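# Clamp the red wire with a meter, then rehang it

## Task

Open the clamp meter and shut its jaws completely around the red wire, so the wire sits fully inside them. Hold the jaws fully shut on it for several seconds with no interruption, then remove the meter from the wire. Shutting the jaws around any other wire at any point means failure. After that, return the meter to its original place on its hook, oriented as before, with the jaws fully shut around the hook. It must stay there without the robot holding it; then release it and move the hand away.

## Robot and tools

Robot: one arm with six joints (shoulder pan, shoulder lift, elbow, wrist 1, wrist 2, wrist 3) ending in a five-finger right hand. Everything is controlled through a single reference point, the hand point, which sits 0.05 m in front of the palm where the index pad would meet the thumb tip in a pinch.

Frames. Scene frame: origin on the table surface below the arm base, +z up, +y to the left when looking along +x. Result poses are in this frame (position in metres, orientation as quaternion w,x,y,z). Hand-point frame: +z runs along the straightened fingers, +y points out of the palm, +x points across the palm toward the little finger, away from the thumb. Extended fingers reach 0.06-0.07 m past the point along +z. Across the palm the hand extends 0.08 m on the little-finger side; on the thumb side 0.02 m if the thumb is turned in front of the palm, otherwise up to 0.09 m. A rigid wrist bracket on the little-finger side sticks 0.03 m beyond the point along +y and 0.11 m across the palm; it can collide.

The row. Every motion argument is one row of 14 numbers, each in [-1, 1], for the single arm: dx, dy, dz, rx, ry, rz, little, ring, middle, index, thumb_bend, thumb_turn, force_limit, speed. The first six are an offset, not a pose: a displacement of the hand point from its measured pose at the start of the action (for the first action of a call, the last pose a result reported), expressed in the hand point's own axes. 1.0 equals 0.6 m for dx-dz and 180 degrees for rx-rz; rx, ry, rz form one rotation vector. Finger values are absolute targets: +1 straight/open, -1 curled fully closed. thumb_bend +1 straight, -1 fully bent; thumb_turn +1 beside the palm, -1 in front of it. A pinch is roughly index -0.22, thumb_bend -0.75, thumb_turn -0.57. force_limit maps linearly from about 0 N (-1) to 10 N (+1) at the fingertip (15 N for both thumb motors); it only limits closing. speed maps from near zero (-1) to full (+1); at full speed a finger's full travel takes 0.6 s. Use speed -0.9 or less for a soft grip.

Tools.
- execute_actions(actions): a list of actions, each a table of up to 15 rows; each row lasts one 1/30 s step, and a short table repeats its final row to fill 15 steps. All rows of an action are offsets from that action's start pose, not from the previous row. An empty list just returns state and images. Per step, the commanded pose is clipped to 100 mm and 16 degrees from the measured one, so large offsets need several actions; position wins over orientation if both cannot be met.
- move(target, speed, stop_force, blocking): straight-line path of the hand point to one row's offset (measured from the pose in the latest result showing one). speed in m/s, 0.002-0.5, default 0.25 (turning up to twice that in rad/s). stop_force in N, 9-40: ends the path when push against the motion rises by that much; only use it with very slow moves, never on turning moves, and omit it when leaving a surface. blocking=false returns after 0.5 s while motion continues; not allowed with stop_force. The path does not avoid obstacles; the arm is stiff, so aiming even slightly into a rigid surface can trigger a fault. The 'move:' line reports the ending (done, off_target, moving, held, fault, contact) and limits (paced = pose clipped; held = a check blocked steps).
- wait(seconds): 0-10 s, arm holds its last command.
- stop(): brakes a running move.
- zoom_image(camera, region): camera is cam_high, cam_low or cam_wrist (each 896x504); region [x0, y0, x1, y1] in pixels, top-left origin, at most 504x504.
- show_instructions(): shows reference images of the meter.
- finished_scene(scene): ends the current scene, irreversibly.

Results. The state line gives hand-point position, quaternion and velocities; 'Hand target' is where the controller currently drives. 'pose unreachable' means the clearance check altered or blocked the command. hand_measured, hand_stopped_by (moving, target, force, stalled, fault) and hand_load_n list six values in row order; a dropped grip shows as loads near 0. Wrist force/torque are in the hand-point axes, noisy (offsets up to ~4 N), saturating near 50 N. Joint torques are unreliable as contact readings. MOTOR HOT warns at 70 °C; 85 °C brakes the arm.

Gripping. Turn the thumb in front of the palm before reaching; the hand can then wrap objects 0.035-0.08 m across. Fingers lock once done; resend the same numbers to keep a grip, send more-open values to loosen.

Avoid: any part or held load meeting 150 N of outside force or a joint hitting its load limit (wrist joints 25.2 N m, others 135 N m) causes a 10 s stop. Do not knock anything off the table, drop the meter, or slam into things. Never close the jaws on a wire other than the red one. Leave the meter hanging unaided, then open the hand and retreat.

Each tool is called after "Call:" by a JSON object that holds its "api" and its "payload", one argument or row to a line.

## Session

Call:
{"api": "execute_actions", "payload": {
  "actions": []
}}

Call:
{"api": "show_instructions", "payload": {

}}

Scene clock: 0.00 s.
end_effector_position=(+0.1756, -0.1228, +0.1264) hand_measured=(+1.000, +1.000, +1.000, +1.000, +1.000, +1.000) hand_load_n=(+0.0, +0.0, +0.0, +0.0, +0.0, +0.0) hand_stopped_by=(target, target, target, target, target, target) hand_force_limit=0.00 hand_speed=-0.80 end_effector_quat_wxyz=(-0.063, +0.876, -0.477, +0.025) end_effector_velocity=(+0.000, -0.000, +0.000) end_effector_angular_velocity=(-0.000, -0.000, +0.001)
Joint positions: [-1.031 -1.187  2.415  0.156  1.504 -4.791]
Joint velocities: [ 0.001 -0.001 -0.     0.001  0.    -0.   ]
Joint torques (N m, as the arm reports them, + toward a larger angle): no reading
Motor temperatures (°C, as the motors report them): [22 24 22 32 32 30]
Wrist force (N, on the end effector, along its own x y z axes, offset not removed): no reading
Wrist torque (N m, same axes, about the end effector's origin, offset not removed): no reading
Hand target: +0.176, -0.123, +0.126; -0.063, +0.876, -0.477, +0.025

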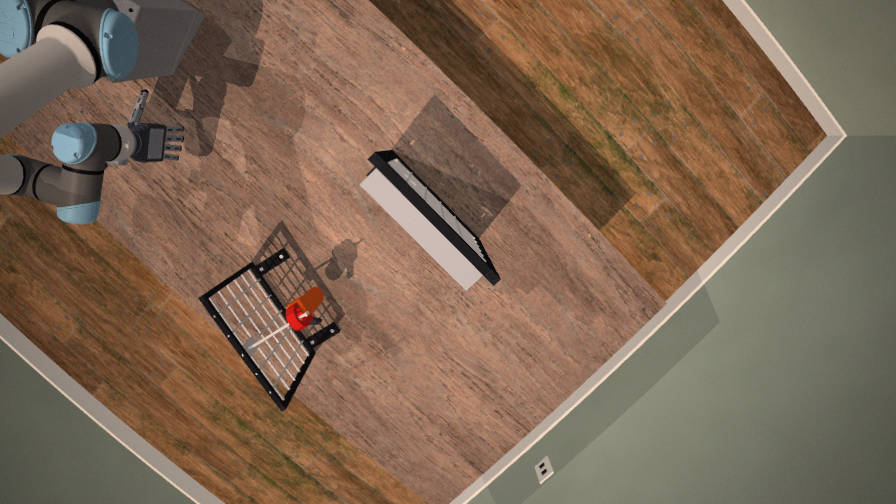

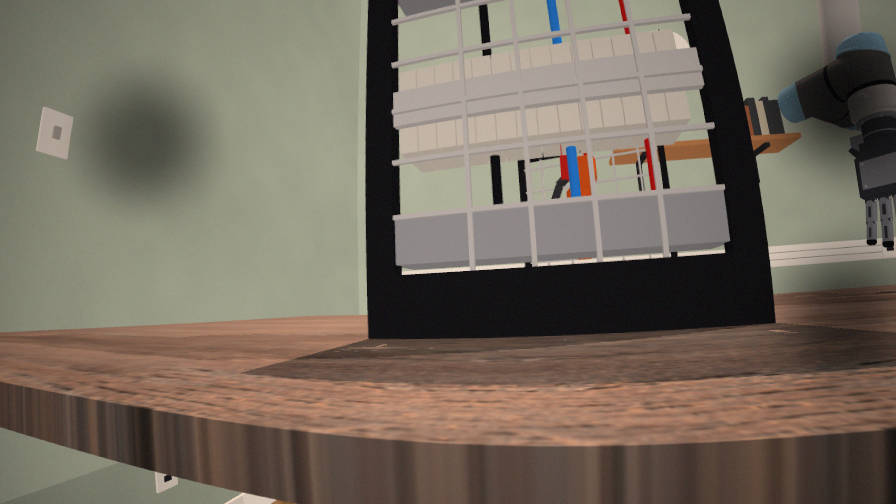

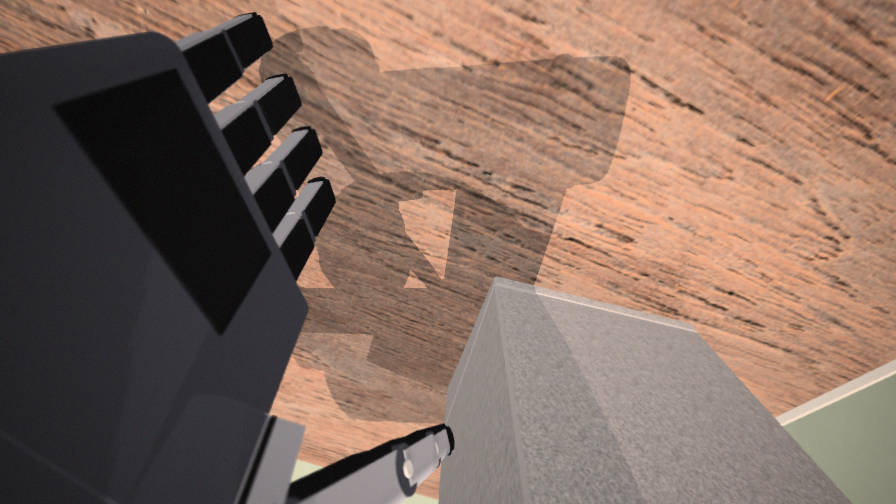

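Reference images for this scene: CLAMP METER 400 A page 1, FIVE-FINGER HAND page 1.

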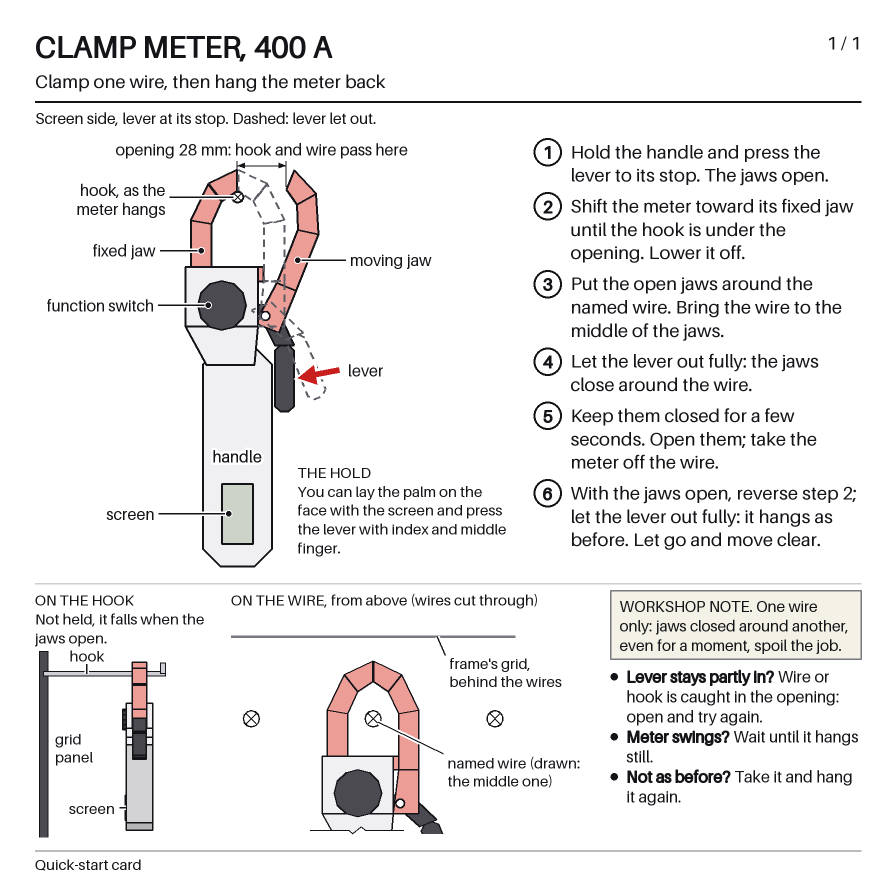

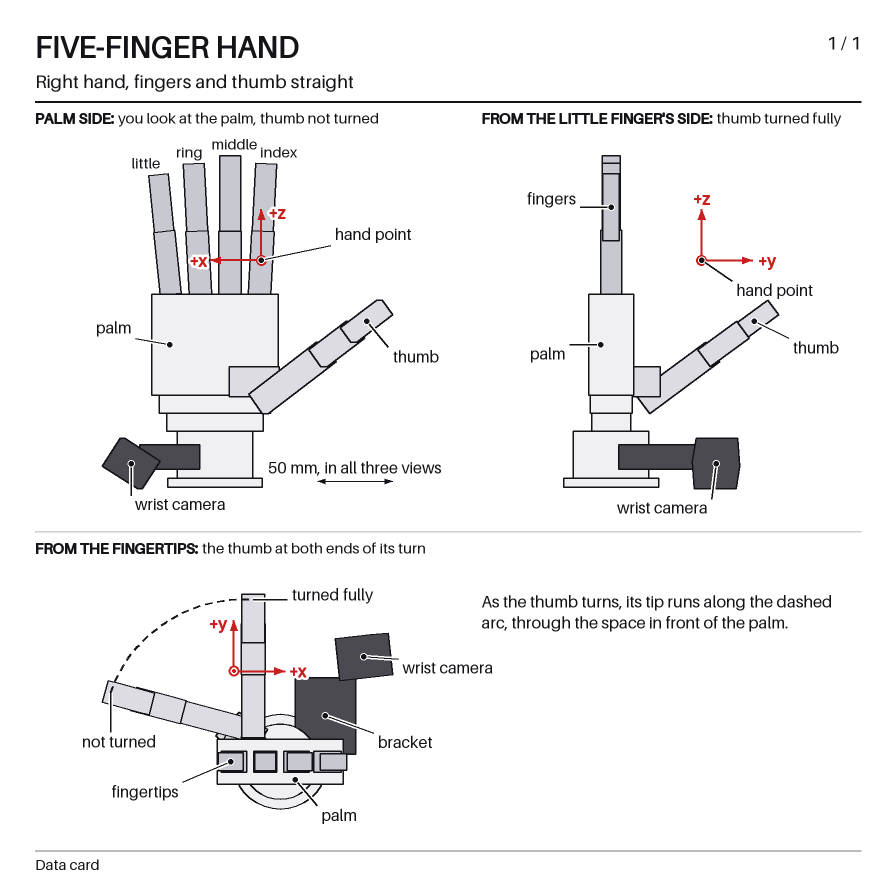

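Call:
{"api": "move", "payload": {
  "target": [0.12,-0.43,-0.147,0,0,0.755,1,1,1,1,1,-1,0,0],
  "speed": 0.35
}}

Scene clock: 15.43 s.
end_effector_position=(+0.4203, -0.0523, +0.2474) hand_measured=(+1.000, +1.000, +1.000, +1.000, +1.000, -1.000) hand_load_n=(+0.0, +0.0, +0.0, +0.0, +0.0, +0.0) hand_stopped_by=(target, target, target, target, target, target) hand_force_limit=0.00 hand_speed=0.00 end_effector_quat_wxyz=(+0.047, +0.112, +0.991, +0.050) end_effector_velocity=(+0.001, +0.001, -0.000) end_effector_angular_velocity=(+0.001, +0.006, -0.015)
Joint positions: [-0.559 -1.246  2.013  0.607  1.595 -1.958]
Joint velocities: [ 0.007  0.003 -0.003  0.003  0.005  0.022]
Joint torques (N m, as the arm reports them, + toward a larger angle): [ 17.14 -22.17 -25.01   4.28   1.49   2.64]
Motor temperatures (°C, as the motors report them): [22 24 22 32 32 30]
Wrist force (N, on the end effector, along its own x y z axes, offset not removed): [1.7 -2.4 -1.5]
Wrist torque (N m, same axes, about the end effector's origin, offset not removed): [-0.35 -0.19 -0.07]
Hand target: +0.420, -0.052, +0.247; +0.047, +0.113, +0.991, +0.050
Off the commanded pose: 0.000 m, 0 deg.
move: done

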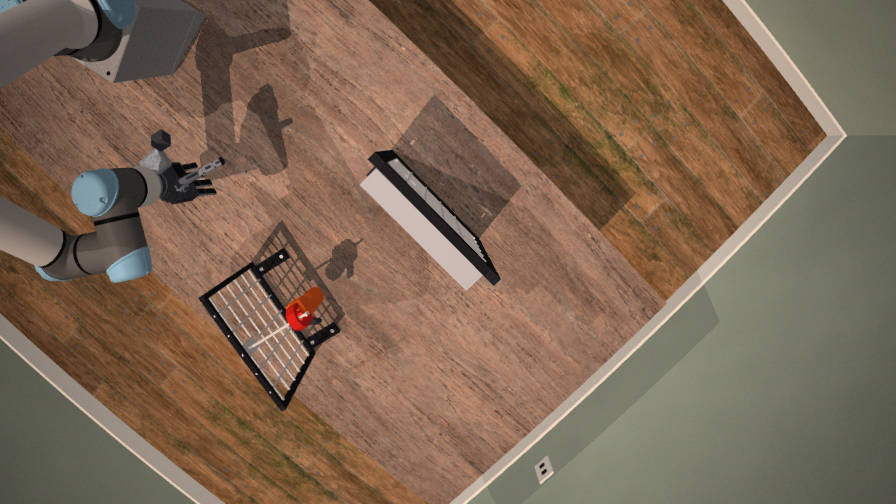

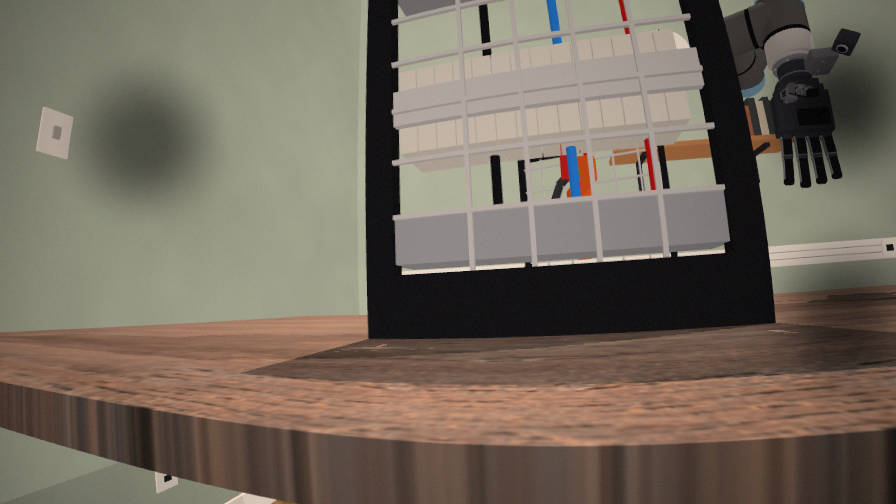

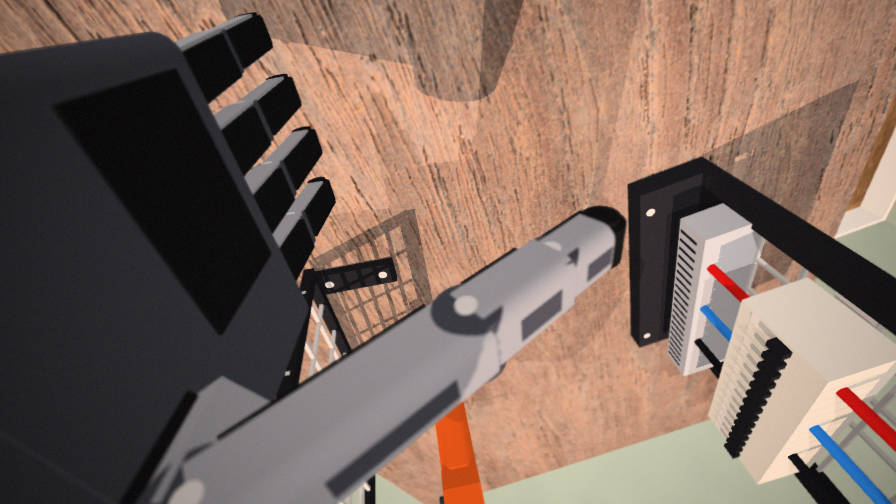

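Call:
{"api": "move", "payload": {
  "target": [-0.207,-0.003,0.055,0.0277,-0.4734,-0.0268,1,1,1,1,1,-1,0,0],
  "speed": 0.3
}}

Scene clock: 29.27 s.
end_effector_position=(+0.5438, -0.0792, +0.2249) hand_measured=(+1.000, +1.000, +1.000, +1.000, +1.000, -1.000) hand_load_n=(+0.0, +0.0, +0.0, +0.0, +0.0, +0.0) hand_stopped_by=(target, target, target, target, target, target) hand_force_limit=0.00 hand_speed=0.00 end_effector_quat_wxyz=(+0.702, +0.080, +0.703, -0.080) end_effector_velocity=(+0.001, -0.001, -0.000) end_effector_angular_velocity=(-0.002, -0.016, -0.006)
Joint positions: [-0.724 -0.796  2.461 -1.771  1.029 -1.721]
Joint velocities: [ 0.003  0.016 -0.004 -0.031  0.007  0.011]
Joint torques (N m, as the arm reports them, + toward a larger angle): [ 18.6  -23.03  -9.42  -3.43   1.47   2.61]
Motor temperatures (°C, as the motors report them): [22 24 22 32 32 30]
Wrist force (N, on the end effector, along its own x y z axes, offset not removed): [0.3 0.7 2.9]
Wrist torque (N m, same axes, about the end effector's origin, offset not removed): [-0.05 -0.17 0.09]
Hand target: +0.544, -0.079, +0.225; +0.703, +0.080, +0.702, -0.080
Off the commanded pose: 0.000 m, 0 deg.
move: done

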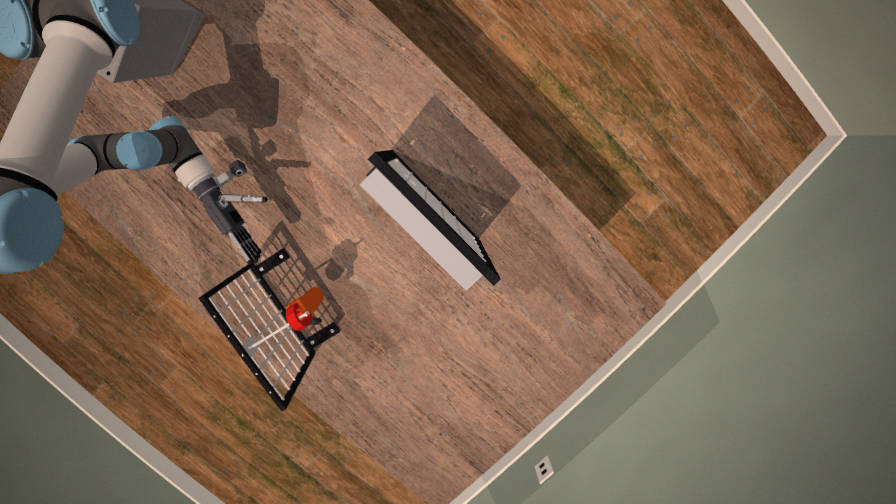

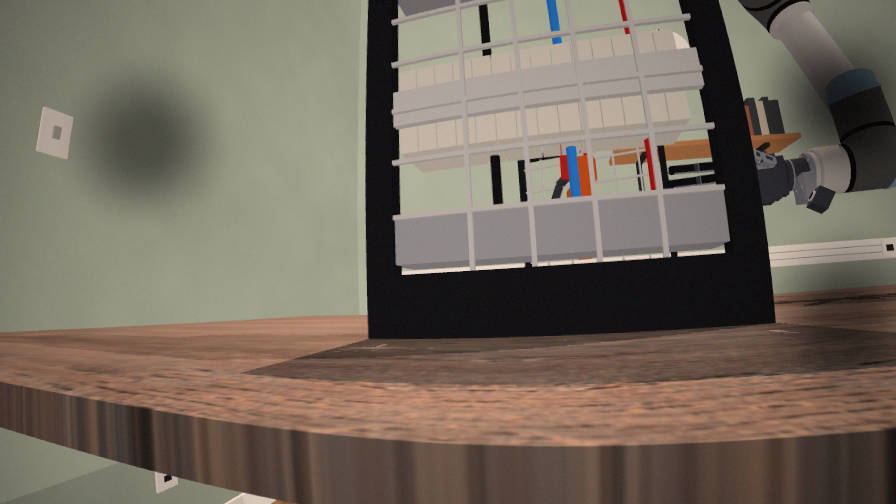

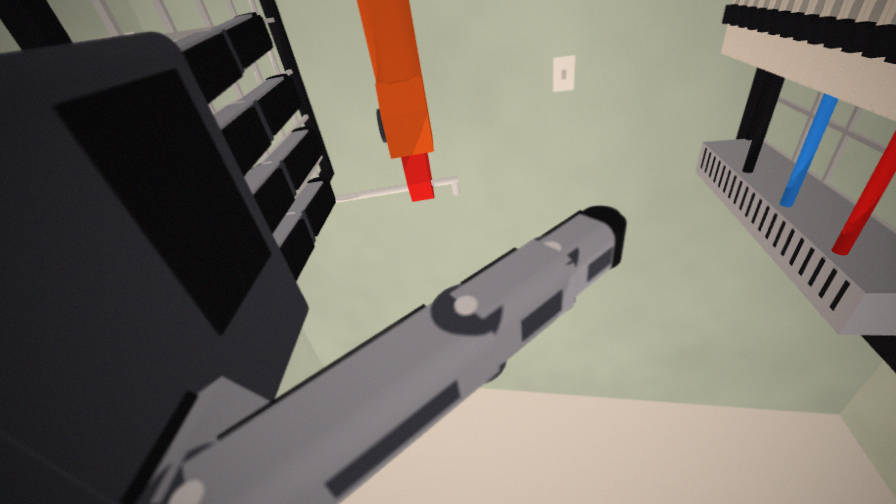

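Call:
{"api": "move", "payload": {
  "target": [0.038,-0.004,0.35,0,0,0,1,1,1,1,1,-1,0,0],
  "speed": 0.1
}}

Call:
{"api": "zoom_image", "payload": {
  "camera": "cam_high",
  "region": [206, 223, 386, 403]
}}

Scene clock: 41.53 s.
end_effector_position=(+0.7477, -0.1284, +0.2021) hand_measured=(+1.000, +1.000, +1.000, +1.000, +1.000, -1.000) hand_load_n=(+0.0, +0.0, +0.0, +0.0, +0.0, +0.0) hand_stopped_by=(target, target, target, target, target, target) hand_force_limit=0.00 hand_speed=0.00 end_effector_quat_wxyz=(+0.702, +0.080, +0.703, -0.080) end_effector_velocity=(+0.002, -0.002, -0.000) end_effector_angular_velocity=(-0.000, +0.000, -0.003)
Joint positions: [-0.507 -0.688  1.846 -1.254  1.245 -1.744]
Joint velocities: [ 0.001  0.002 -0.008  0.005  0.004 -0.   ]
Joint torques (N m, as the arm reports them, + toward a larger angle): [ 19.9  -34.43 -21.33   0.71   1.35  -2.23]
Motor temperatures (°C, as the motors report them): [22 24 22 32 32 30]
Wrist force (N, on the end effector, along its own x y z axes, offset not removed): [-0.4 -0.2 3.8]
Wrist torque (N m, same axes, about the end effector's origin, offset not removed): [-0.21 -0.04 0.00]
Hand target: +0.748, -0.128, +0.202; +0.702, +0.080, +0.703, -0.080
Off the commanded pose: 0.000 m, 0 deg.
move: done

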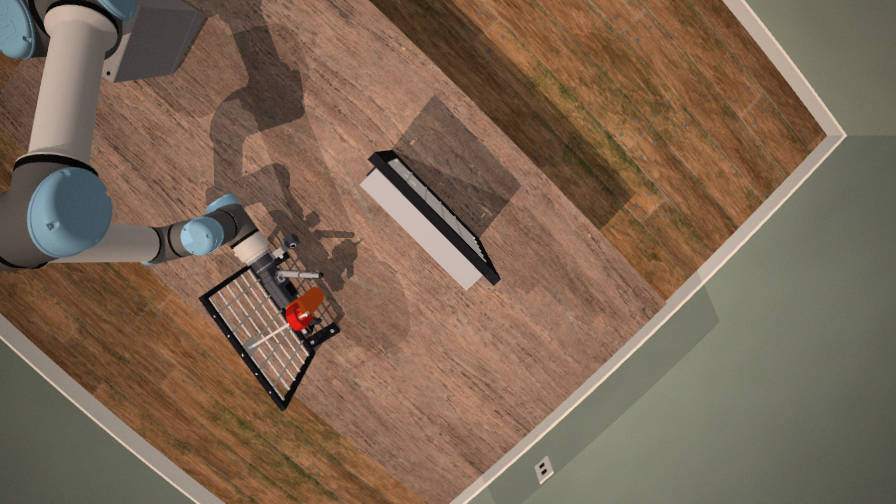

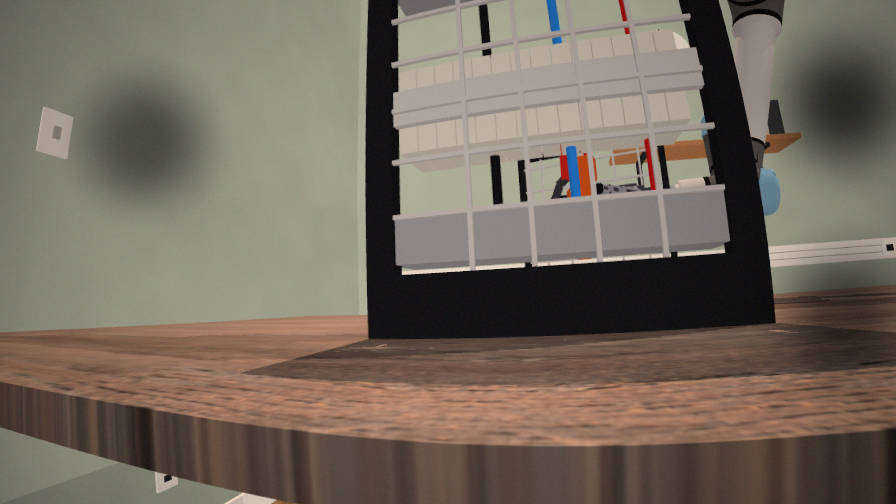

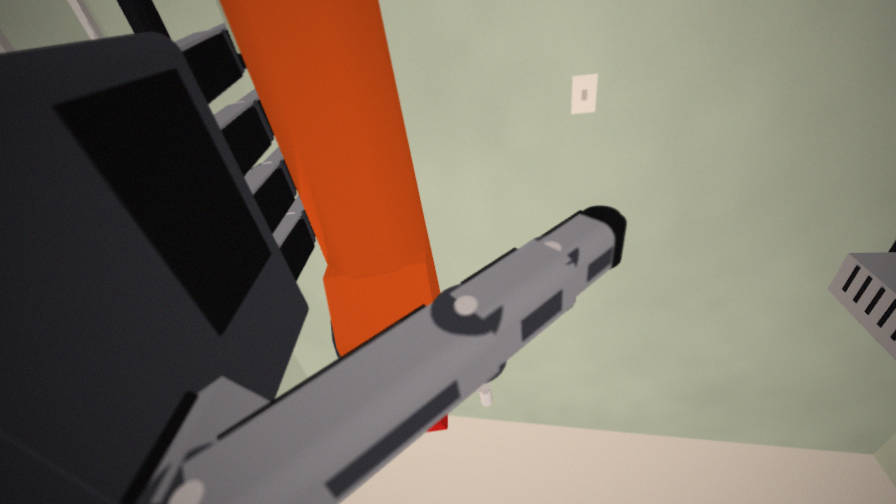

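Region (206, 223, 386, 403) of cam_high's 896x504 image, scaled by 2.800, with more detail than that image has.

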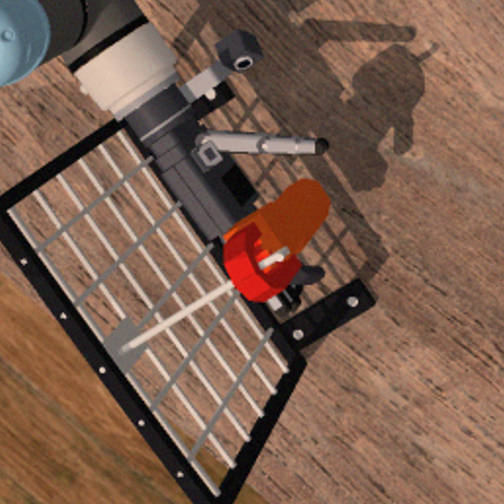

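Call:
{"api": "move", "payload": {
  "target": [-0.007,0.01,0.075,0,0,0,1,1,1,1,1,-1,0,0],
  "speed": 0.03
}}

Call:
{"api": "move", "payload": {
  "target": [0,0,0,0,0,0,1,1,1,1,0.3,-1,0.8,-0.5]
}}

Call:
{"api": "move", "payload": {
  "target": [0,0,0,0,0,0,-1,-1,1,1,0.3,-1,1,-0.55]
}}

Call:
{"api": "move", "payload": {
  "target": [-0.005,0,0,0,0,0,-0.98,-0.98,-1,-1,0.3,-1,1,-0.55],
  "speed": 0.01
}}

Call:
{"api": "zoom_image", "payload": {
  "camera": "cam_high",
  "region": [236, 253, 356, 373]
}}

Scene clock: 52.20 s.
end_effector_position=(+0.7926, -0.1326, +0.2062) hand_measured=(+1.000, +1.000, +1.000, +1.000, +1.000, -1.000) hand_load_n=(+0.0, +0.0, +0.0, +0.0, +0.0, +0.0) hand_stopped_by=(target, target, target, target, target, target) hand_force_limit=0.00 hand_speed=0.00 end_effector_quat_wxyz=(+0.702, +0.080, +0.703, -0.080) end_effector_velocity=(+0.003, -0.001, +0.001) end_effector_angular_velocity=(-0.000, -0.001, -0.002)
Joint positions: [-0.469 -0.654  1.708 -1.149  1.283 -1.748]
Joint velocities: [ 0.001  0.001 -0.008  0.006  0.003 -0.   ]
Joint torques (N m, as the arm reports them, + toward a larger angle): [ 21.39 -37.4  -23.73   0.88   1.27  -2.32]
Motor temperatures (°C, as the motors report them): [22 24 22 32 32 30]
Wrist force (N, on the end effector, along its own x y z axes, offset not removed): [-2.7 0.1 0.3]
Wrist torque (N m, same axes, about the end effector's origin, offset not removed): [-0.04 0.46 -0.13]
Hand target: +0.793, -0.133, +0.206; +0.702, +0.080, +0.703, -0.080
Off the commanded pose: 0.000 m, 0 deg.
move: done

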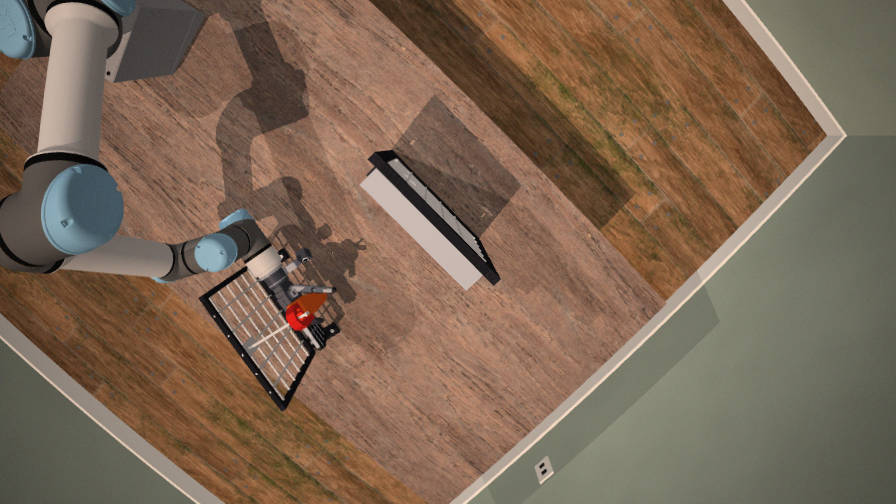

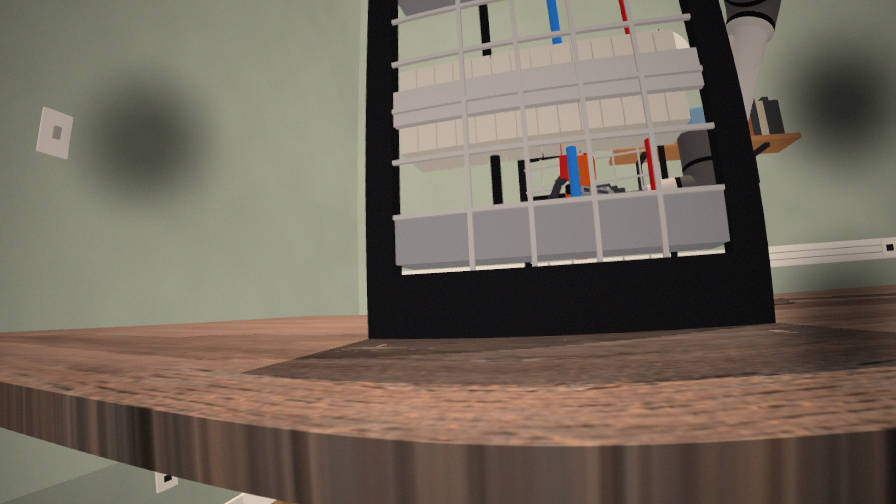

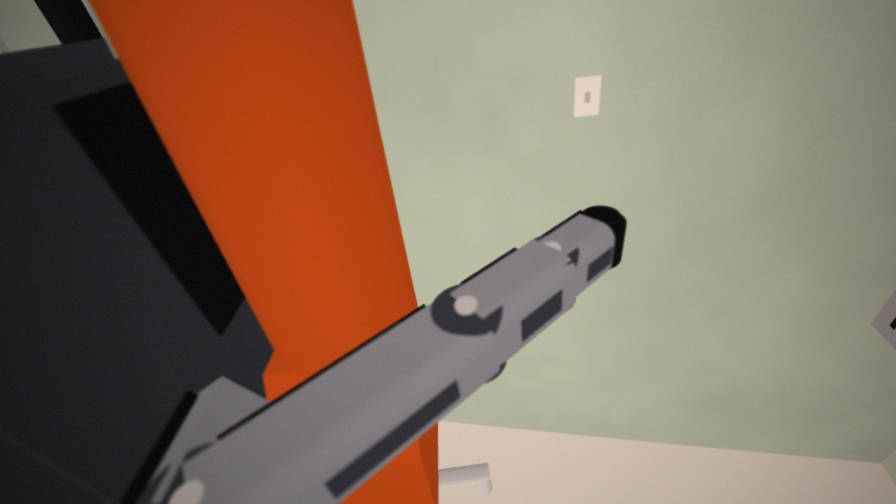

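Scene clock: 53.80 s.
end_effector_position=(+0.7926, -0.1326, +0.2062) hand_measured=(+1.000, +1.000, +1.000, +1.000, +0.300, -1.000) hand_load_n=(+0.0, +0.0, +0.0, +0.0, +0.0, +0.0) hand_stopped_by=(target, target, target, target, target, target) hand_force_limit=0.80 hand_speed=-0.50 end_effector_quat_wxyz=(+0.702, +0.080, +0.703, -0.080) end_effector_velocity=(-0.000, -0.001, -0.000) end_effector_angular_velocity=(+0.000, +0.000, +0.000)
Joint positions: [-0.469 -0.654  1.708 -1.149  1.283 -1.748]
Joint velocities: [-0.001  0.    -0.     0.    -0.001 -0.   ]
Joint torques (N m, as the arm reports them, + toward a larger angle): [  2.63 -48.85   4.91  -3.69  -2.12  -0.82]
Motor temperatures (°C, as the motors report them): [22 24 22 32 32 30]
Wrist force (N, on the end effector, along its own x y z axes, offset not removed): [-0.9 0.4 1.2]
Wrist torque (N m, same axes, about the end effector's origin, offset not removed): [0.03 0.25 -0.03]
Hand target: +0.793, -0.133, +0.206; +0.702, +0.080, +0.703, -0.080
Off the commanded pose: 0.000 m, 0 deg.
move: done

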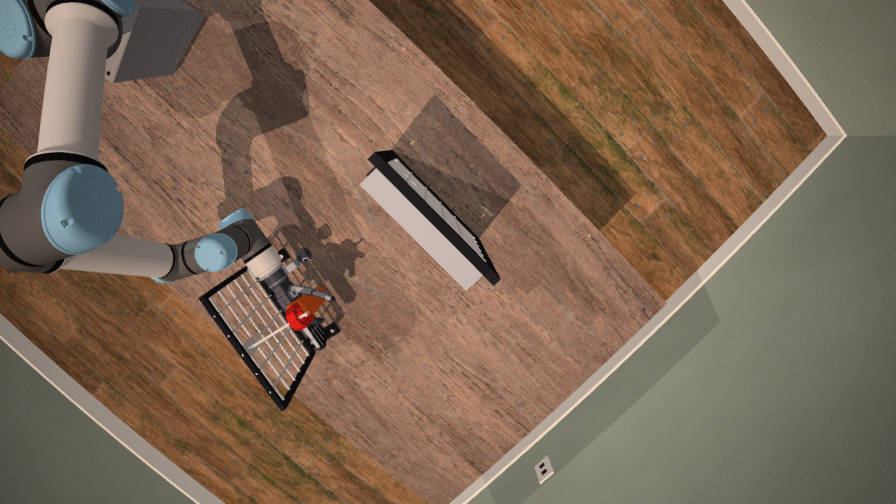

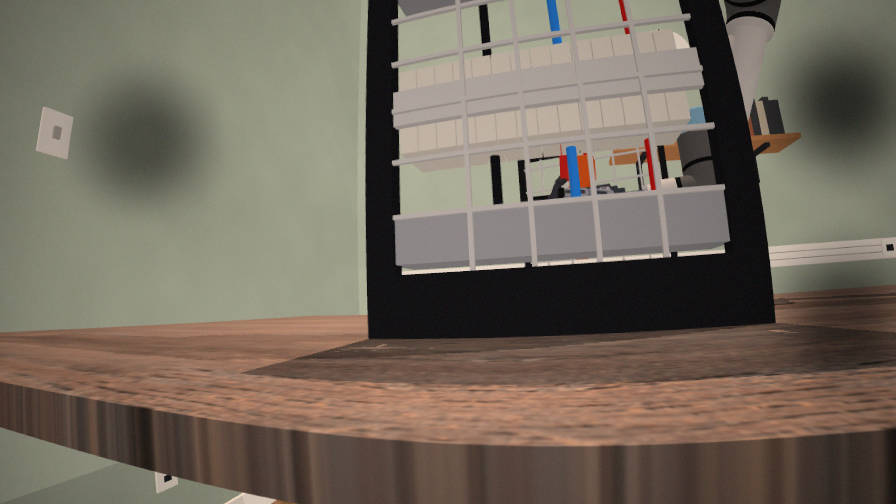

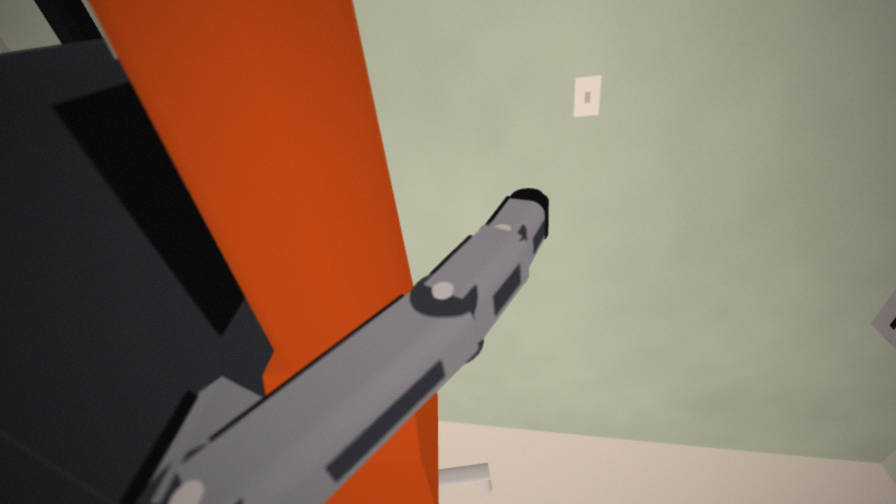

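Scene clock: 56.47 s.
end_effector_position=(+0.7926, -0.1326, +0.2062) hand_measured=(-0.788, -0.780, +1.000, +1.000, +0.300, -1.000) hand_load_n=(+11.0, +11.0, +0.0, +0.0, +0.0, +0.0) hand_stopped_by=(force, force, target, target, target, target) hand_force_limit=1.00 hand_speed=-0.55 end_effector_quat_wxyz=(+0.702, +0.080, +0.703, -0.080) end_effector_velocity=(+0.000, +0.000, +0.000) end_effector_angular_velocity=(-0.000, -0.000, +0.000)
Joint positions: [-0.469 -0.654  1.708 -1.149  1.283 -1.748]
Joint velocities: [ 0. -0.  0. -0. -0. -0.]
Joint torques (N m, as the arm reports them, + toward a larger angle): [  3.19 -48.75   3.07  -3.6   -1.85  -0.81]
Motor temperatures (°C, as the motors report them): [22 24 22 32 32 30]
Wrist force (N, on the end effector, along its own x y z axes, offset not removed): [3.0 -2.4 0.5]
Wrist torque (N m, same axes, about the end effector's origin, offset not removed): [-0.28 -0.20 0.11]
Hand target: +0.793, -0.133, +0.206; +0.702, +0.080, +0.703, -0.080
Off the commanded pose: 0.000 m, 0 deg.
move: done

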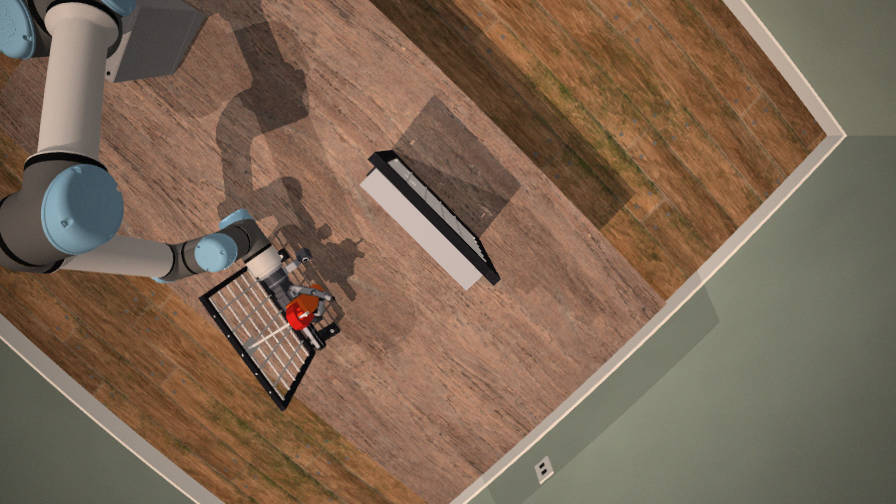

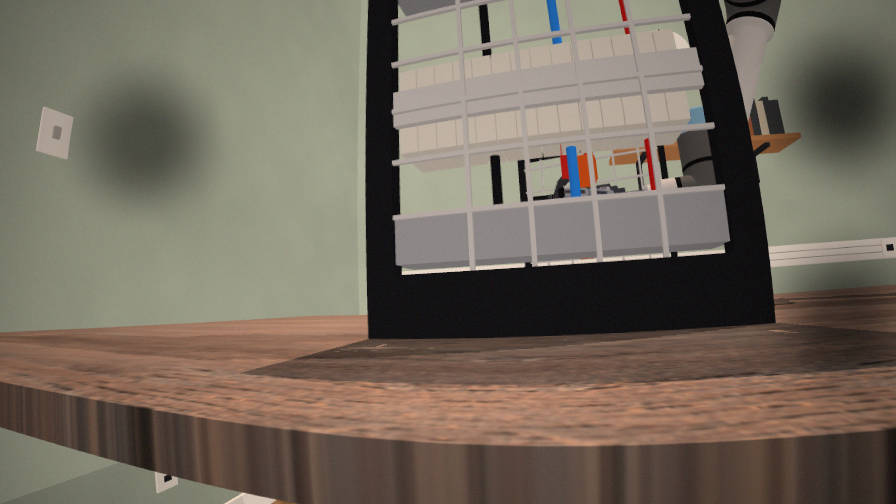

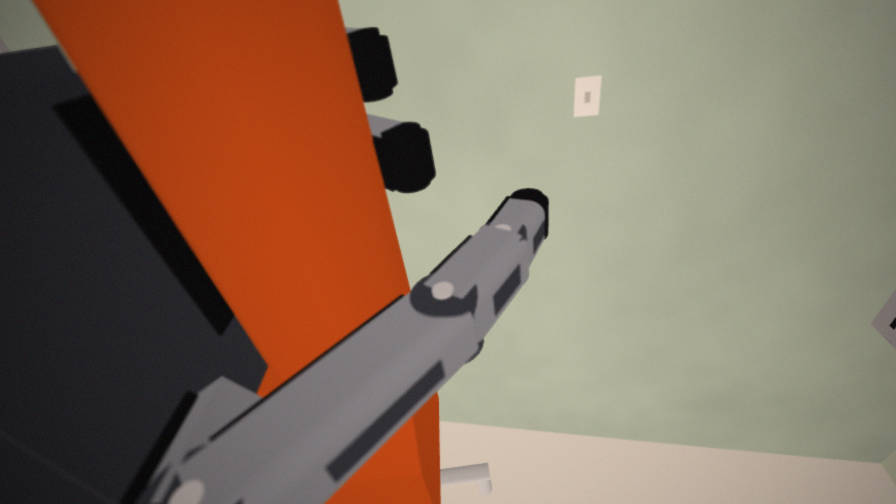

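Scene clock: 59.10 s.
end_effector_position=(+0.7926, -0.1326, +0.2092) hand_measured=(-0.788, -0.780, -0.744, -0.754, +0.304, -1.000) hand_load_n=(+0.0, +0.0, +8.5, +11.5, +5.5, +0.5) hand_stopped_by=(force, force, force, force, target, target) hand_force_limit=1.00 hand_speed=-0.55 end_effector_quat_wxyz=(+0.702, +0.080, +0.703, -0.080) end_effector_velocity=(-0.001, -0.000, -0.001) end_effector_angular_velocity=(+0.001, +0.002, -0.002)
Joint positions: [-0.468 -0.661  1.711 -1.145  1.284 -1.748]
Joint velocities: [-0.001  0.001  0.002 -0.     0.001 -0.   ]
Joint torques (N m, as the arm reports them, + toward a larger angle): [ 18.44 -38.66   1.02  -0.01  -0.51  -2.01]
Motor temperatures (°C, as the motors report them): [22 24 22 32 32 30]
Wrist force (N, on the end effector, along its own x y z axes, offset not removed): [1.2 0.0 -2.2]
Wrist torque (N m, same axes, about the end effector's origin, offset not removed): [0.16 0.23 0.07]
Hand target: +0.793, -0.133, +0.209; +0.702, +0.080, +0.703, -0.080
Off the commanded pose: 0.000 m, 0 deg.
move: done

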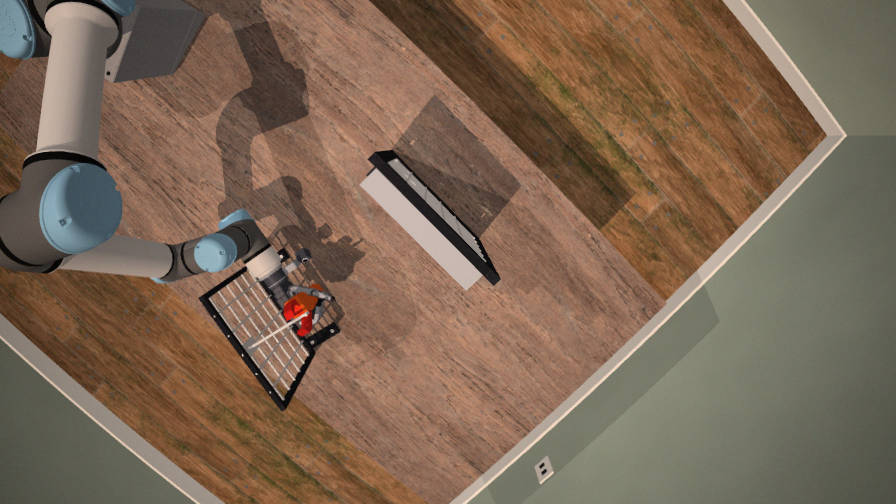

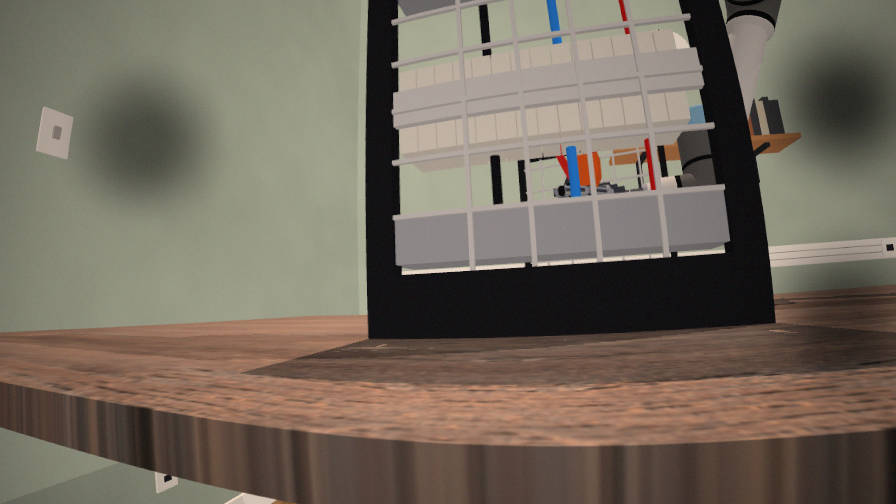

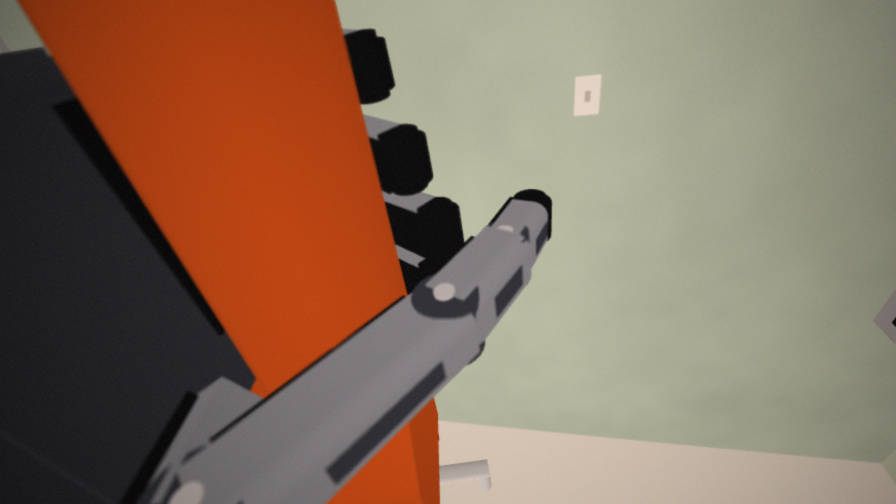

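Region (236, 253, 356, 373) of cam_high's 896x504 image, scaled by 4.200, with more detail than that image has.

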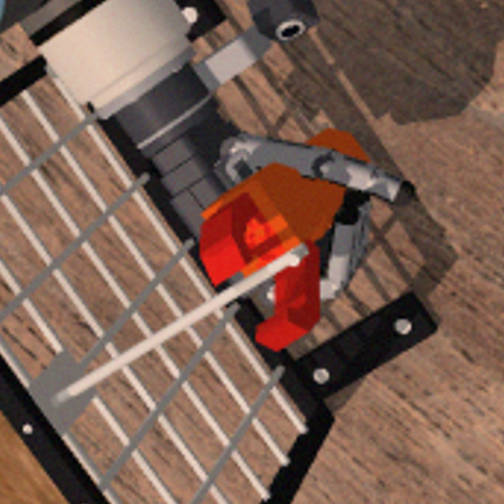

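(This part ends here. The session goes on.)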